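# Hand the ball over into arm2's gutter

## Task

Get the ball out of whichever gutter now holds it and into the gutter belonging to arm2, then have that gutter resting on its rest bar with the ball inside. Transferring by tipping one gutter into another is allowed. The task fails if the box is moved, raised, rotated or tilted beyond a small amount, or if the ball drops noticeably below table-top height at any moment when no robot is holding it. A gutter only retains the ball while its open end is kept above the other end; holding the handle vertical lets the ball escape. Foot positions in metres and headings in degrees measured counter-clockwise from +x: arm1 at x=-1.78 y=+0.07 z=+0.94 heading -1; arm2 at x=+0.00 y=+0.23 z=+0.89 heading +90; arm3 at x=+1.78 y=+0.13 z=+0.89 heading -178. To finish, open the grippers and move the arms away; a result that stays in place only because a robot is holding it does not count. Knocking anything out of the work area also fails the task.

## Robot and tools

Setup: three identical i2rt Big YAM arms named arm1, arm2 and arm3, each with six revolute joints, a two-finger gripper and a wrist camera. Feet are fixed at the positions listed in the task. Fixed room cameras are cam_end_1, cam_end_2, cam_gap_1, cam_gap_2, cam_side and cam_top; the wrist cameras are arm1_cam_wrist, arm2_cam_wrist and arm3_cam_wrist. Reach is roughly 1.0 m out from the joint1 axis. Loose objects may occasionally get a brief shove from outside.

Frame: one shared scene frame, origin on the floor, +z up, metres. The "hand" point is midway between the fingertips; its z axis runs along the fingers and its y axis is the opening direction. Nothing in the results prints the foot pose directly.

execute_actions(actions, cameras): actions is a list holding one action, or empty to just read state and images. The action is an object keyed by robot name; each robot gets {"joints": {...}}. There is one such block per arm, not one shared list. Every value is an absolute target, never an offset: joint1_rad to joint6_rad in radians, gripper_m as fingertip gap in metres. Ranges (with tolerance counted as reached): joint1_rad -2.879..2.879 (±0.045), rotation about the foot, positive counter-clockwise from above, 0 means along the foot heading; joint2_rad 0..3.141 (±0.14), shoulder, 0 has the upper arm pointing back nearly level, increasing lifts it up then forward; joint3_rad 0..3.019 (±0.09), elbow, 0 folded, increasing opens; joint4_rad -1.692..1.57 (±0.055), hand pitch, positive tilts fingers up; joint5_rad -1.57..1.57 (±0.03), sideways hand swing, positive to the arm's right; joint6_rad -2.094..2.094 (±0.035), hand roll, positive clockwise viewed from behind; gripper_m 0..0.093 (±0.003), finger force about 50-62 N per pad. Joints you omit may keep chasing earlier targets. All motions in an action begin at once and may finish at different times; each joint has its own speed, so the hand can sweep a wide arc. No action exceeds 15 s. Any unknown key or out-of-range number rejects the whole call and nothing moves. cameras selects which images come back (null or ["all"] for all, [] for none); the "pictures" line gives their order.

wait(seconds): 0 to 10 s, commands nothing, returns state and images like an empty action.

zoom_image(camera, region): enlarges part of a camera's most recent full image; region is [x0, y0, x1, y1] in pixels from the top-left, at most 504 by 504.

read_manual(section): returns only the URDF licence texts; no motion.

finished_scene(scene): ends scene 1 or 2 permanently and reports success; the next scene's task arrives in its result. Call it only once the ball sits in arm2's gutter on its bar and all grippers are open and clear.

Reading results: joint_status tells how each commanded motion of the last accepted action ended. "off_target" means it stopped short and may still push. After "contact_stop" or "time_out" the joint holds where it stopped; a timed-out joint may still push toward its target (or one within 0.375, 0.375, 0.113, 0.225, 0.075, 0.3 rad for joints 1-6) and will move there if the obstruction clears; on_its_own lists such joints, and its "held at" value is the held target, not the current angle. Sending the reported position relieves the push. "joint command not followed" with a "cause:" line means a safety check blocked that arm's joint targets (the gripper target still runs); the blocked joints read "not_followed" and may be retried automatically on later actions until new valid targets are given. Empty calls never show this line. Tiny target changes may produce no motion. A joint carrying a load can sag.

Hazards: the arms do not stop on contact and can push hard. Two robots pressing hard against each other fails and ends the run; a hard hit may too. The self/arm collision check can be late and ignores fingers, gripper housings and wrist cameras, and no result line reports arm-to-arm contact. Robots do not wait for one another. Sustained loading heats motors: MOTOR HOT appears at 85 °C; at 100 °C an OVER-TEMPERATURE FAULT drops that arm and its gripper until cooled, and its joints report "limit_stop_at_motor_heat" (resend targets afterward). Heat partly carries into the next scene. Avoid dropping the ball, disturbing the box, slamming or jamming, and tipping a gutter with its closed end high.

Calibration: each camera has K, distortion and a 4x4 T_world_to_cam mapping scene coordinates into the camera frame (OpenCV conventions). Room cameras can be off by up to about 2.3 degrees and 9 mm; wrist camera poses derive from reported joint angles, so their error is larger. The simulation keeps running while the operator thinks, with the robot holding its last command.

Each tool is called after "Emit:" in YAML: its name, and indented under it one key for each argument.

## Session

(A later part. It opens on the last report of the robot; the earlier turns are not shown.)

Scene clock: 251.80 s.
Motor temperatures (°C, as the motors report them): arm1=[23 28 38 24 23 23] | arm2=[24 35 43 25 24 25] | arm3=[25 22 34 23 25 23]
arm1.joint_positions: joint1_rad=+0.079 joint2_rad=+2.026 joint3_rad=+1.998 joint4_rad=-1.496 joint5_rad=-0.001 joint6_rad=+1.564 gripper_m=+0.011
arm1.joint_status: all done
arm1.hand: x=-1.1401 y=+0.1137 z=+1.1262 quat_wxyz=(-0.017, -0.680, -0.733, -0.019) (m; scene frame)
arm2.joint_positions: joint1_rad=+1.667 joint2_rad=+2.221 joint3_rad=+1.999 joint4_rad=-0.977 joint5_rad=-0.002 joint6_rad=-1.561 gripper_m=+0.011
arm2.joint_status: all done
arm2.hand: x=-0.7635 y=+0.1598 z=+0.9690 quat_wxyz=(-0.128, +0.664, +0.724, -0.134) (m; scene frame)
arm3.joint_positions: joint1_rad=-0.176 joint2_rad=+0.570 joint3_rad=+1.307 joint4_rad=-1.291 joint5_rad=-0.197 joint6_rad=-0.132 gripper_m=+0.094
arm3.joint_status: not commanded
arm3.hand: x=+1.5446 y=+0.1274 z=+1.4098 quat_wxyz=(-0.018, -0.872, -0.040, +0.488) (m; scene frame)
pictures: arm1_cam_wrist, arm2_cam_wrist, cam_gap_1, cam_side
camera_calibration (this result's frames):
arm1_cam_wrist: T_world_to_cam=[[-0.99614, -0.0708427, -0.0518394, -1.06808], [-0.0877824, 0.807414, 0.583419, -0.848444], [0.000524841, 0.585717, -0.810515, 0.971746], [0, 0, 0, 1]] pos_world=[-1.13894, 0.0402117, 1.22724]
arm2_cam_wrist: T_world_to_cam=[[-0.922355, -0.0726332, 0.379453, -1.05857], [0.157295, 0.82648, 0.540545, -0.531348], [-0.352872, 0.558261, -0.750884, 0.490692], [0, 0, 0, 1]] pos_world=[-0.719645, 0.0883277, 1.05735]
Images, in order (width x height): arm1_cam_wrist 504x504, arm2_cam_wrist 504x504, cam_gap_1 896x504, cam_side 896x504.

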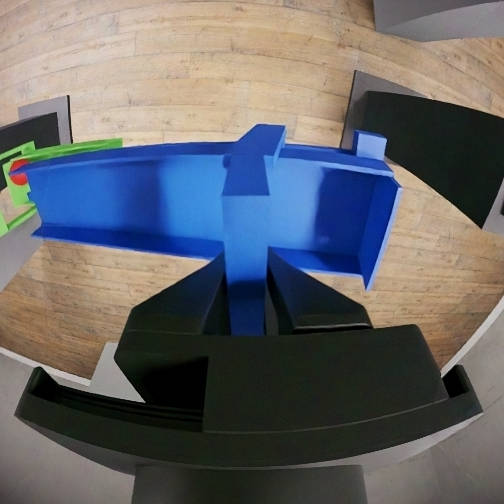

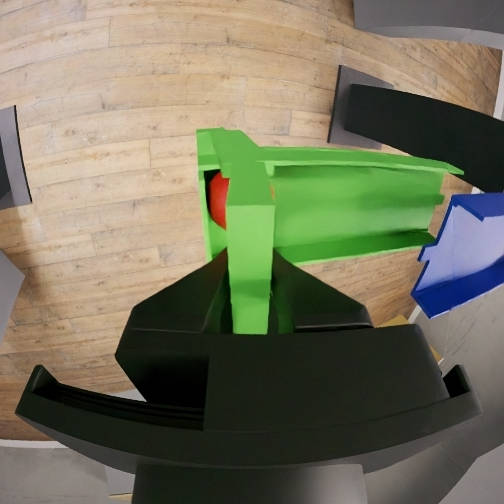

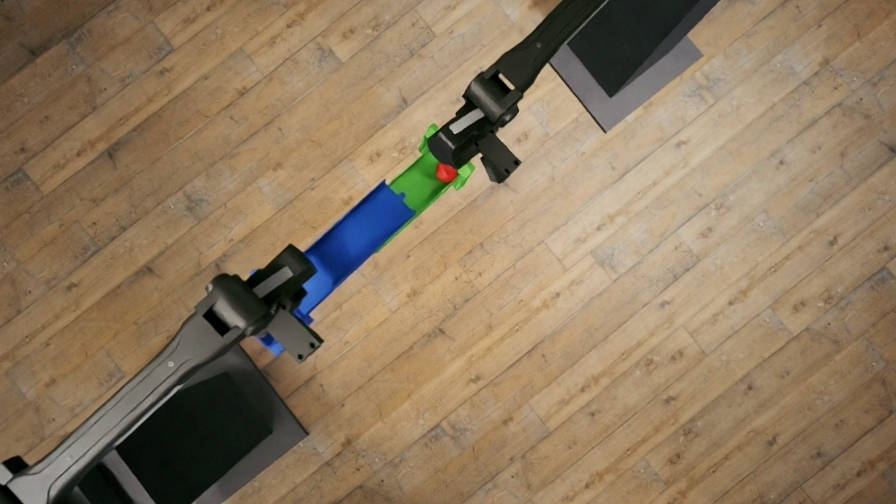

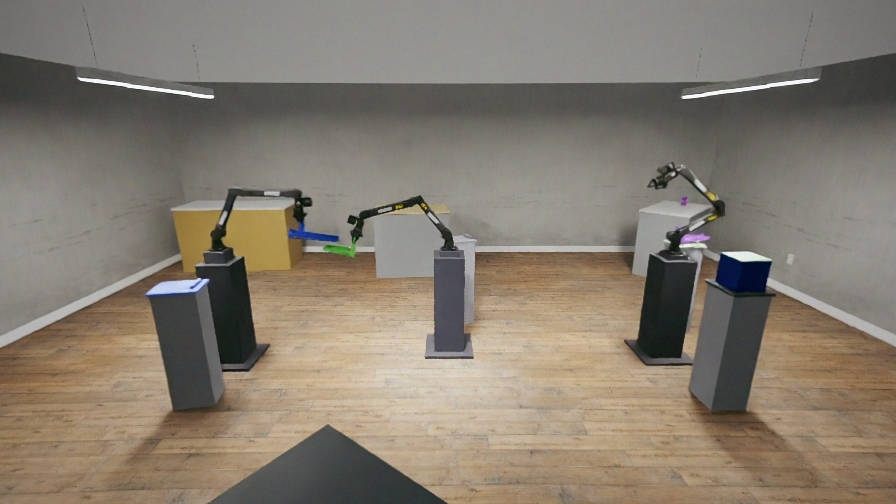

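Emit:
execute_actions:
  actions:
    - {"arm1":{"joints":{"joint1_rad":-0.6,"joint2_rad":1.75}}}
  cameras: []

Emit:
execute_actions:
  actions:
    - {"arm1":{"joints":{"joint1_rad":-1.698,"joint2_rad":1.72,"joint3_rad":1.52,"joint4_rad":-1.143,"joint5_rad":-0.24,"joint6_rad":-0.29}},"arm2":{"joints":{"joint1_rad":0.8,"joint2_rad":1.75,"joint3_rad":1.6,"joint4_rad":-0.85}}}
  cameras: ["arm2_cam_wrist","cam_side"]

Scene clock: 259.33 s.
Motor temperatures (°C, as the motors report them): arm1=[23 28 38 24 23 23] | arm2=[24 36 44 25 24 25] | arm3=[25 22 34 23 25 23]
arm1.joint_positions: joint1_rad=-0.601 joint2_rad=+1.752 joint3_rad=+2.036 joint4_rad=-1.499 joint5_rad=+0.002 joint6_rad=+1.565 gripper_m=+0.011
arm1.joint_status: all done
arm1.hand: x=-1.2834 y=-0.2802 z=+1.3085 quat_wxyz=(-0.159, -0.871, -0.457, -0.083) (m; scene frame)
arm2.joint_positions: joint1_rad=+1.667 joint2_rad=+2.221 joint3_rad=+1.999 joint4_rad=-0.977 joint5_rad=-0.002 joint6_rad=-1.561 gripper_m=+0.011
arm2.joint_status: not commanded
arm2.hand: x=-0.7635 y=+0.1598 z=+0.9690 quat_wxyz=(-0.128, +0.664, +0.724, -0.134) (m; scene frame)
arm3.joint_positions: joint1_rad=-0.176 joint2_rad=+0.570 joint3_rad=+1.307 joint4_rad=-1.291 joint5_rad=-0.197 joint6_rad=-0.132 gripper_m=+0.094
arm3.joint_status: not commanded
arm3.hand: x=+1.5446 y=+0.1274 z=+1.4098 quat_wxyz=(-0.018, -0.872, -0.040, +0.488) (m; scene frame)
pictures: none
No camera images: the call's "cameras" was empty. Leave "cameras" out to get every camera's image.

Scene clock: 261.63 s.
Motor temperatures (°C, as the motors report them): arm1=[23 28 37 24 23 23] | arm2=[24 35 43 25 24 25] | arm3=[25 22 34 23 25 23]
arm1.joint_positions: joint1_rad=-1.708 joint2_rad=+1.736 joint3_rad=+1.522 joint4_rad=-1.157 joint5_rad=-0.233 joint6_rad=-0.280 gripper_m=+0.011
arm1.joint_status: all done
arm1.hand: x=-1.8256 y=-0.5023 z=+1.1133 quat_wxyz=(-0.153, -0.642, -0.751, +0.019) (m; scene frame)
arm2.joint_positions: joint1_rad=+0.804 joint2_rad=+1.769 joint3_rad=+1.584 joint4_rad=-0.864 joint5_rad=+0.000 joint6_rad=-1.562 gripper_m=+0.011
arm2.joint_status: all done
arm2.hand: x=-0.4744 y=+0.6900 z=+1.1025 quat_wxyz=(-0.242, +0.890, +0.374, -0.100) (m; scene frame)
arm3.joint_positions: joint1_rad=-0.176 joint2_rad=+0.570 joint3_rad=+1.307 joint4_rad=-1.291 joint5_rad=-0.197 joint6_rad=-0.132 gripper_m=+0.094
arm3.joint_status: not commanded
arm3.hand: x=+1.5446 y=+0.1274 z=+1.4098 quat_wxyz=(-0.018, -0.872, -0.040, +0.488) (m; scene frame)
pictures: arm2_cam_wrist, cam_side
camera_calibration (this result's frames):
arm2_cam_wrist: T_world_to_cam=[[-0.603494, 0.603741, 0.520857, -1.27545], [0.789791, 0.362769, 0.494599, -0.416502], [0.109658, 0.709856, -0.695758, 0.450969], [0, 0, 0, 1]] pos_world=[-0.49023, 0.601013, 1.1841]
Images, in order (width x height): arm2_cam_wrist 504x504, cam_side 896x504.

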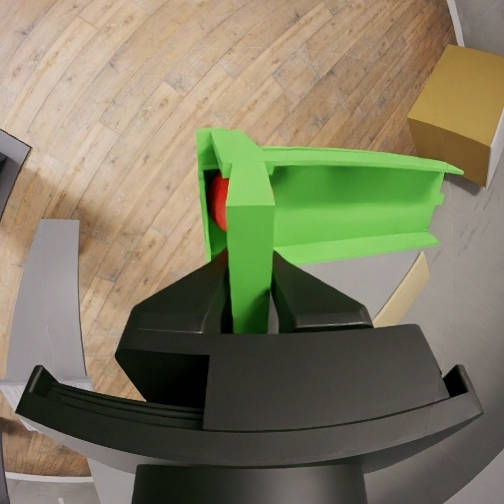

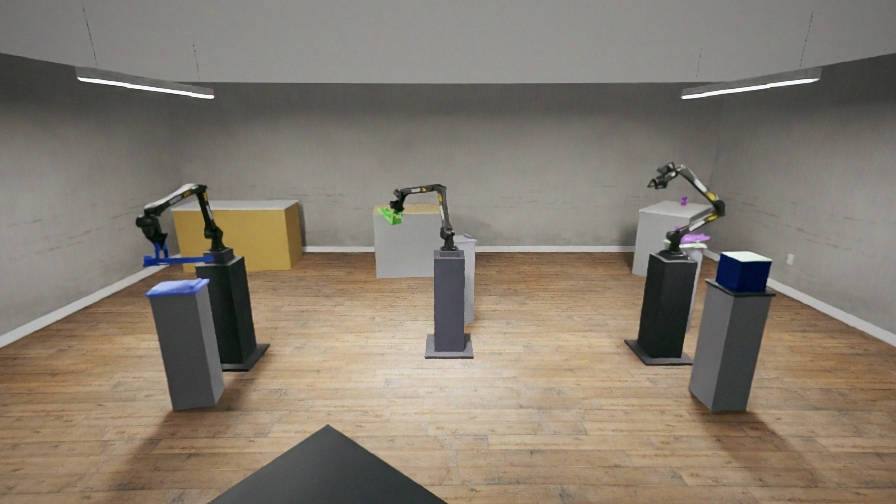

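Emit:
execute_actions:
  actions:
    - {"arm1":{"joints":{"joint1_rad":-1.69,"joint2_rad":1.99,"joint3_rad":1.53,"joint4_rad":-1.135}},"arm2":{"joints":{"joint1_rad":0.0,"joint2_rad":1.47,"joint3_rad":1.2,"joint4_rad":-0.78,"joint5_rad":0.33,"joint6_rad":-0.405}}}
  cameras: ["arm1_cam_wrist","arm2_cam_wrist","cam_side","cam_end_2"]

Scene clock: 271.30 s.
Motor temperatures (°C, as the motors report them): arm1=[23 28 35 24 23 23] | arm2=[24 34 41 25 24 25] | arm3=[25 22 34 23 25 23]
arm1.joint_positions: joint1_rad=-1.700 joint2_rad=+2.000 joint3_rad=+1.522 joint4_rad=-1.145 joint5_rad=-0.238 joint6_rad=-0.284 gripper_m=+0.011
arm1.joint_status: all done
arm1.hand: x=-1.8188 y=-0.4985 z=+0.9681 quat_wxyz=(-0.088, -0.651, -0.749, -0.088) (m; scene frame)
arm2.joint_positions: joint1_rad=-0.004 joint2_rad=+1.487 joint3_rad=+1.182 joint4_rad=-0.803 joint5_rad=+0.327 joint6_rad=-0.413 gripper_m=+0.011
arm2.joint_status: all done
arm2.hand: x=+0.0591 y=+0.7580 z=+1.0848 quat_wxyz=(-0.281, +0.780, -0.559, +0.005) (m; scene frame)
arm3.joint_positions: joint1_rad=-0.176 joint2_rad=+0.570 joint3_rad=+1.307 joint4_rad=-1.291 joint5_rad=-0.197 joint6_rad=-0.132 gripper_m=+0.094
arm3.joint_status: not commanded
arm3.hand: x=+1.5446 y=+0.1274 z=+1.4098 quat_wxyz=(-0.018, -0.872, -0.040, +0.488) (m; scene frame)
pictures: arm1_cam_wrist, arm2_cam_wrist, cam_end_2, cam_side
camera_calibration (this result's frames):
arm1_cam_wrist: T_world_to_cam=[[-0.960154, -0.131977, -0.246344, -1.57238], [-0.251062, 0.794545, 0.552871, -0.595278], [0.122766, 0.592689, -0.79602, 1.41432], [0, 0, 0, 1]] pos_world=[-1.83281, -0.572796, 1.06759]
arm2_cam_wrist: T_world_to_cam=[[0.867111, 0.20187, 0.455376, -0.696574], [0.102716, -0.967015, 0.233093, 0.47851], [0.48741, -0.155343, -0.859244, 1.14282], [0, 0, 0, 1]] pos_world=[-0.00216564, 0.780872, 1.18763]
Images, in order (width x height): arm1_cam_wrist 504x504, arm2_cam_wrist 504x504, cam_end_2 896x504, cam_side 896x504.

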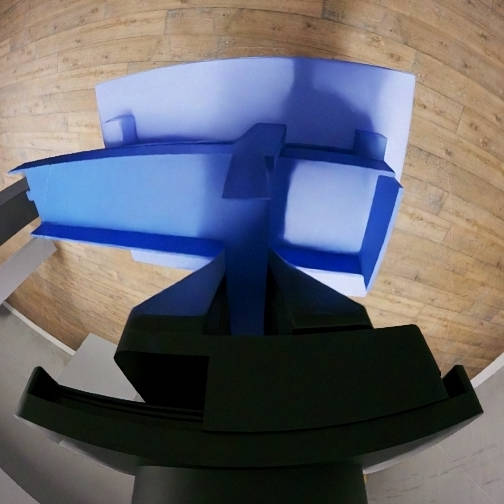

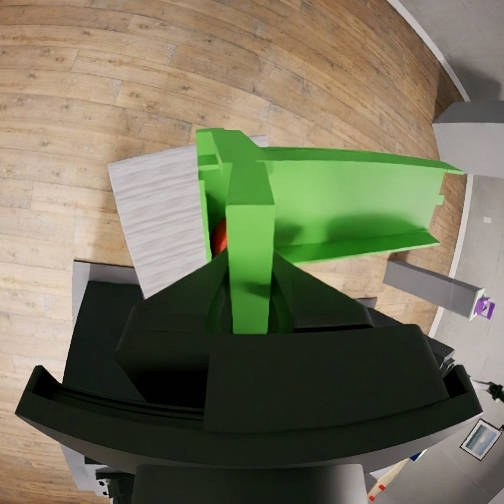

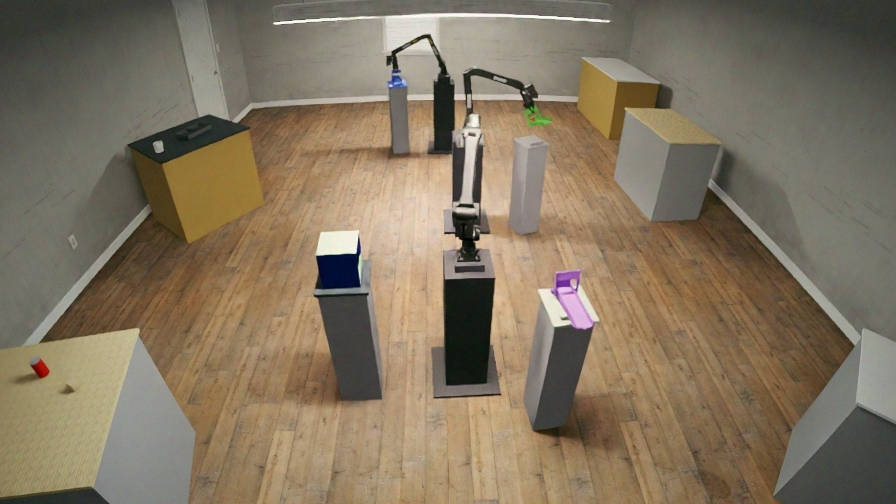

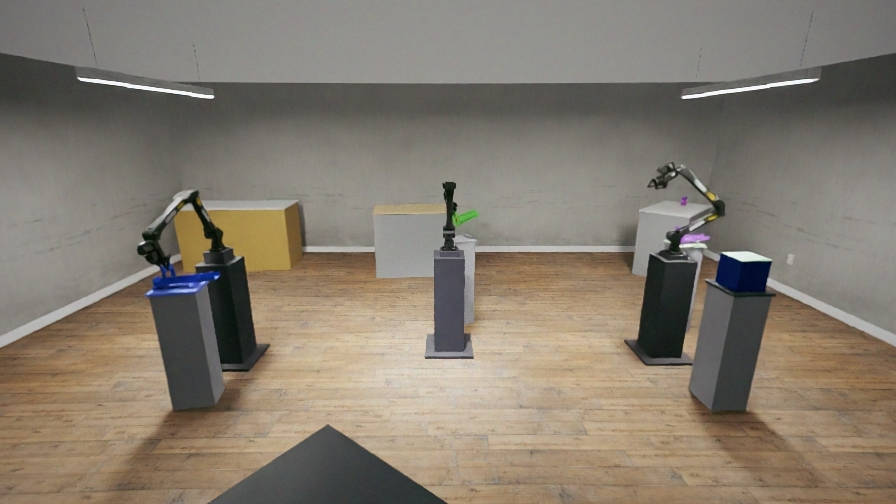

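Emit:
execute_actions:
  actions:
    - {"arm1":{"joints":{"gripper_m":0.09}},"arm2":{"joints":{"joint2_rad":1.69,"joint4_rad":-0.93,"joint5_rad":0.25}}}
  cameras: ["arm2_cam_wrist","cam_end_2"]

Emit:
zoom_image:
  camera: "cam_end_2"
  region: [480, 70, 580, 160]

Scene clock: 277.17 s.
Motor temperatures (°C, as the motors report them): arm1=[23 28 35 24 23 23] | arm2=[24 33 40 25 24 25] | arm3=[25 22 34 23 25 23]
arm1.joint_positions: joint1_rad=-1.700 joint2_rad=+1.997 joint3_rad=+1.522 joint4_rad=-1.145 joint5_rad=-0.238 joint6_rad=-0.284 gripper_m=+0.090
arm1.joint_status: all done
arm1.hand: x=-1.8188 y=-0.4989 z=+0.9700 quat_wxyz=(-0.089, -0.651, -0.749, -0.087) (m; scene frame)
arm2.joint_positions: joint1_rad=-0.004 joint2_rad=+1.723 joint3_rad=+1.183 joint4_rad=-0.925 joint5_rad=+0.248 joint6_rad=-0.412 gripper_m=+0.011
arm2.joint_status: all done
arm2.hand: x=+0.0456 y=+0.7311 z=+0.9562 quat_wxyz=(-0.116, +0.823, -0.551, +0.071) (m; scene frame)
arm3.joint_positions: joint1_rad=-0.176 joint2_rad=+0.570 joint3_rad=+1.307 joint4_rad=-1.291 joint5_rad=-0.197 joint6_rad=-0.132 gripper_m=+0.094
arm3.joint_status: not commanded
arm3.hand: x=+1.5446 y=+0.1274 z=+1.4098 quat_wxyz=(-0.018, -0.872, -0.040, +0.488) (m; scene frame)
pictures: arm2_cam_wrist, cam_end_2
camera_calibration (this result's frames):
arm2_cam_wrist: T_world_to_cam=[[0.890235, 0.355558, 0.28471, -0.571089], [0.154187, -0.823375, 0.546151, 0.0771133], [0.428611, -0.442304, -0.78782, 1.17883], [0, 0, 0, 1]] pos_world=[-0.00874528, 0.787949, 1.04918]
Images, in order (width x height): arm2_cam_wrist 504x504, cam_end_2 896x504.

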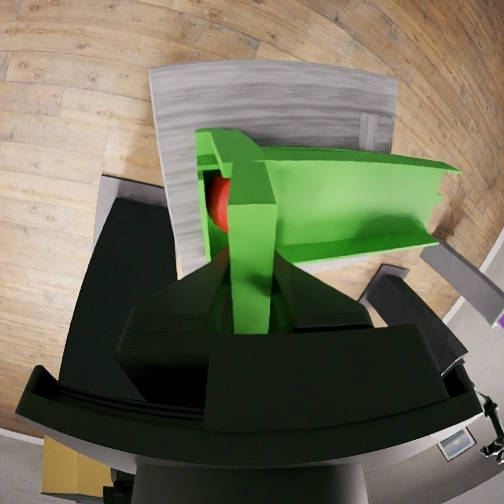

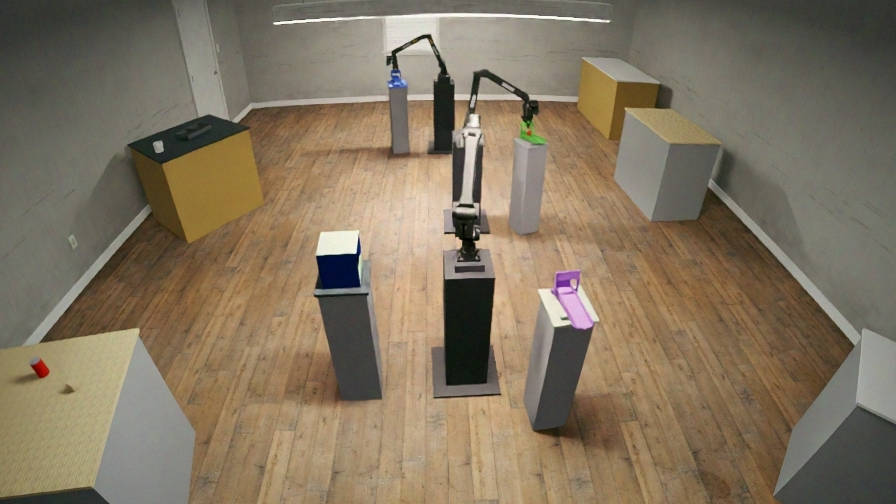

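Region (480, 70, 580, 160) of cam_end_2's 896x504 image, scaled by 5.040, with more detail than that image has; it fills the top 454 rows of this view, and the rest is white.

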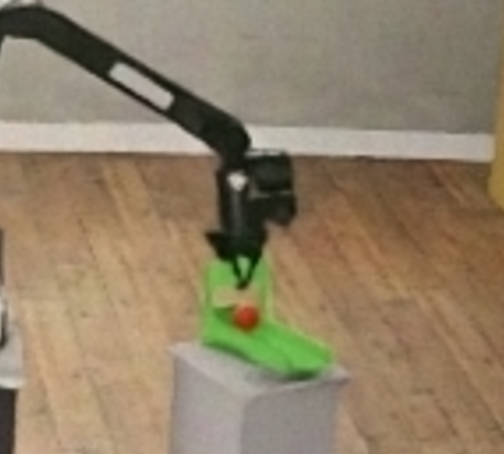

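Emit:
execute_actions:
  actions:
    - {"arm1":{"joints":{"joint2_rad":1.6}},"arm2":{"joints":{"gripper_m":0.09}}}
  cameras: []

Emit:
execute_actions:
  actions:
    - {"arm2":{"joints":{"joint2_rad":1.35}}}
  cameras: ["arm2_cam_wrist","cam_end_2","cam_side"]

Emit:
zoom_image:
  camera: "cam_end_2"
  region: [480, 70, 580, 160]

Scene clock: 282.83 s.
Motor temperatures (°C, as the motors report them): arm1=[23 28 34 24 23 23] | arm2=[24 33 39 25 24 25] | arm3=[25 22 34 23 25 23]
arm1.joint_positions: joint1_rad=-1.700 joint2_rad=+1.595 joint3_rad=+1.522 joint4_rad=-1.145 joint5_rad=-0.238 joint6_rad=-0.284 gripper_m=+0.090
arm1.joint_status: all done
arm1.hand: x=-1.8194 y=-0.4939 z=+1.1916 quat_wxyz=(-0.195, -0.624, -0.753, +0.081) (m; scene frame)
arm2.joint_positions: joint1_rad=-0.004 joint2_rad=+1.710 joint3_rad=+1.183 joint4_rad=-0.925 joint5_rad=+0.248 joint6_rad=-0.412 gripper_m=+0.090
arm2.joint_status: all done
arm2.hand: x=+0.0456 y=+0.7319 z=+0.9626 quat_wxyz=(-0.121, +0.823, -0.551, +0.067) (m; scene frame)
arm3.joint_positions: joint1_rad=-0.176 joint2_rad=+0.570 joint3_rad=+1.307 joint4_rad=-1.291 joint5_rad=-0.197 joint6_rad=-0.132 gripper_m=+0.094
arm3.joint_status: not commanded
arm3.hand: x=+1.5446 y=+0.1274 z=+1.4098 quat_wxyz=(-0.018, -0.872, -0.040, +0.488) (m; scene frame)
pictures: none
No camera images: the call's "cameras" was empty. Leave "cameras" out to get every camera's image.

Scene clock: 284.13 s.
Motor temperatures (°C, as the motors report them): arm1=[23 28 34 24 23 23] | arm2=[24 33 39 25 24 25] | arm3=[25 22 34 23 25 23]
arm1.joint_positions: joint1_rad=-1.700 joint2_rad=+1.595 joint3_rad=+1.522 joint4_rad=-1.145 joint5_rad=-0.238 joint6_rad=-0.284 gripper_m=+0.090
arm1.joint_status: not commanded
arm1.hand: x=-1.8194 y=-0.4939 z=+1.1916 quat_wxyz=(-0.195, -0.624, -0.753, +0.081) (m; scene frame)
arm2.joint_positions: joint1_rad=-0.004 joint2_rad=+1.351 joint3_rad=+1.183 joint4_rad=-0.925 joint5_rad=+0.248 joint6_rad=-0.412 gripper_m=+0.090
arm2.joint_status: all done
arm2.hand: x=+0.0459 y=+0.7223 z=+1.1345 quat_wxyz=(-0.266, +0.788, -0.555, -0.031) (m; scene frame)
arm3.joint_positions: joint1_rad=-0.176 joint2_rad=+0.570 joint3_rad=+1.307 joint4_rad=-1.291 joint5_rad=-0.197 joint6_rad=-0.132 gripper_m=+0.094
arm3.joint_status: not commanded
arm3.hand: x=+1.5446 y=+0.1274 z=+1.4098 quat_wxyz=(-0.018, -0.872, -0.040, +0.488) (m; scene frame)
pictures: arm2_cam_wrist, cam_end_2, cam_side
camera_calibration (this result's frames):
arm2_cam_wrist: T_world_to_cam=[[0.889697, 0.226832, 0.396216, -0.652488], [0.152745, -0.965721, 0.209884, 0.456876], [0.430242, -0.126213, -0.893847, 1.2072], [0, 0, 0, 1]] pos_world=[-0.0086583, 0.741584, 1.24169]
Images, in order (width x height): arm2_cam_wrist 504x504, cam_end_2 896x504, cam_side 896x504.

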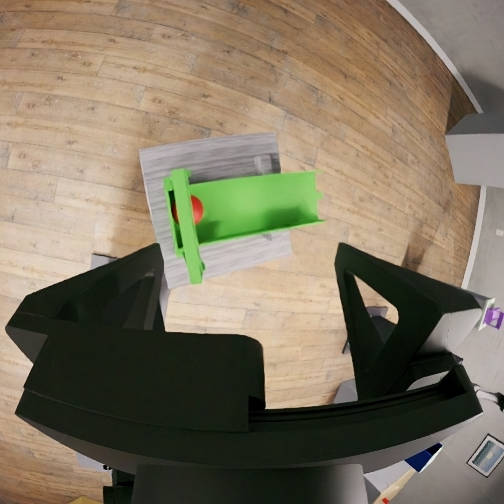

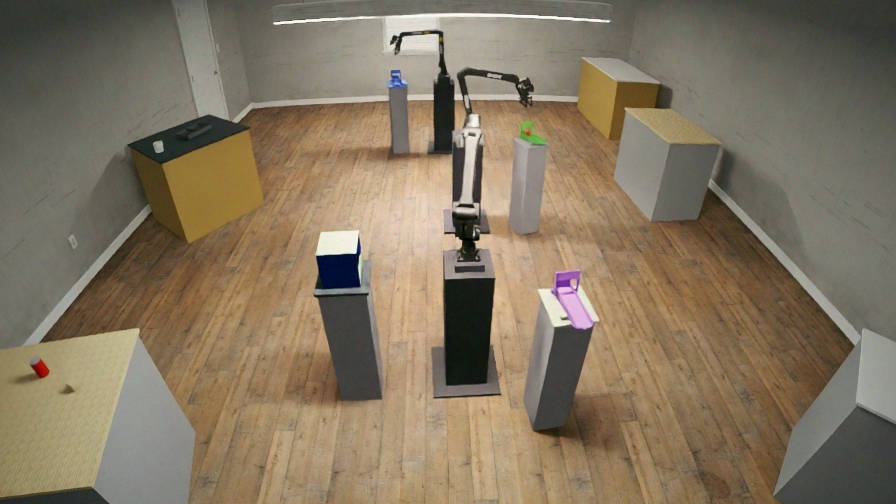

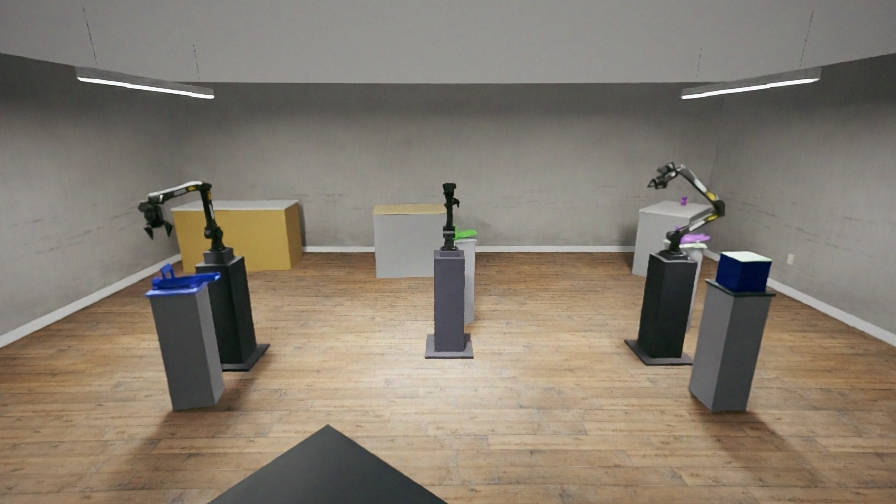

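Region (480, 70, 580, 160) of cam_end_2's 896x504 image, scaled by 5.040, with more detail than that image has; it fills the top 454 rows of this view, and the rest is white.

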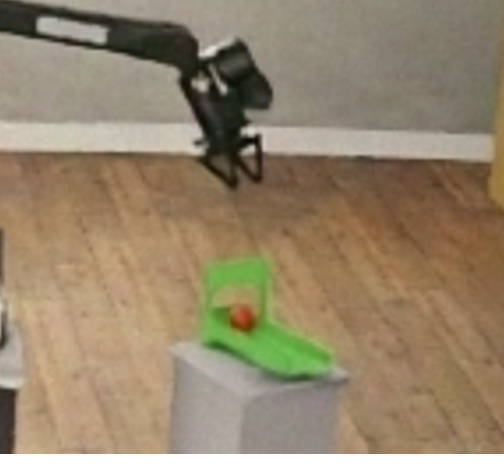

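Emit:
finished_scene:
  scene: 1

The scene is finished: the task was done.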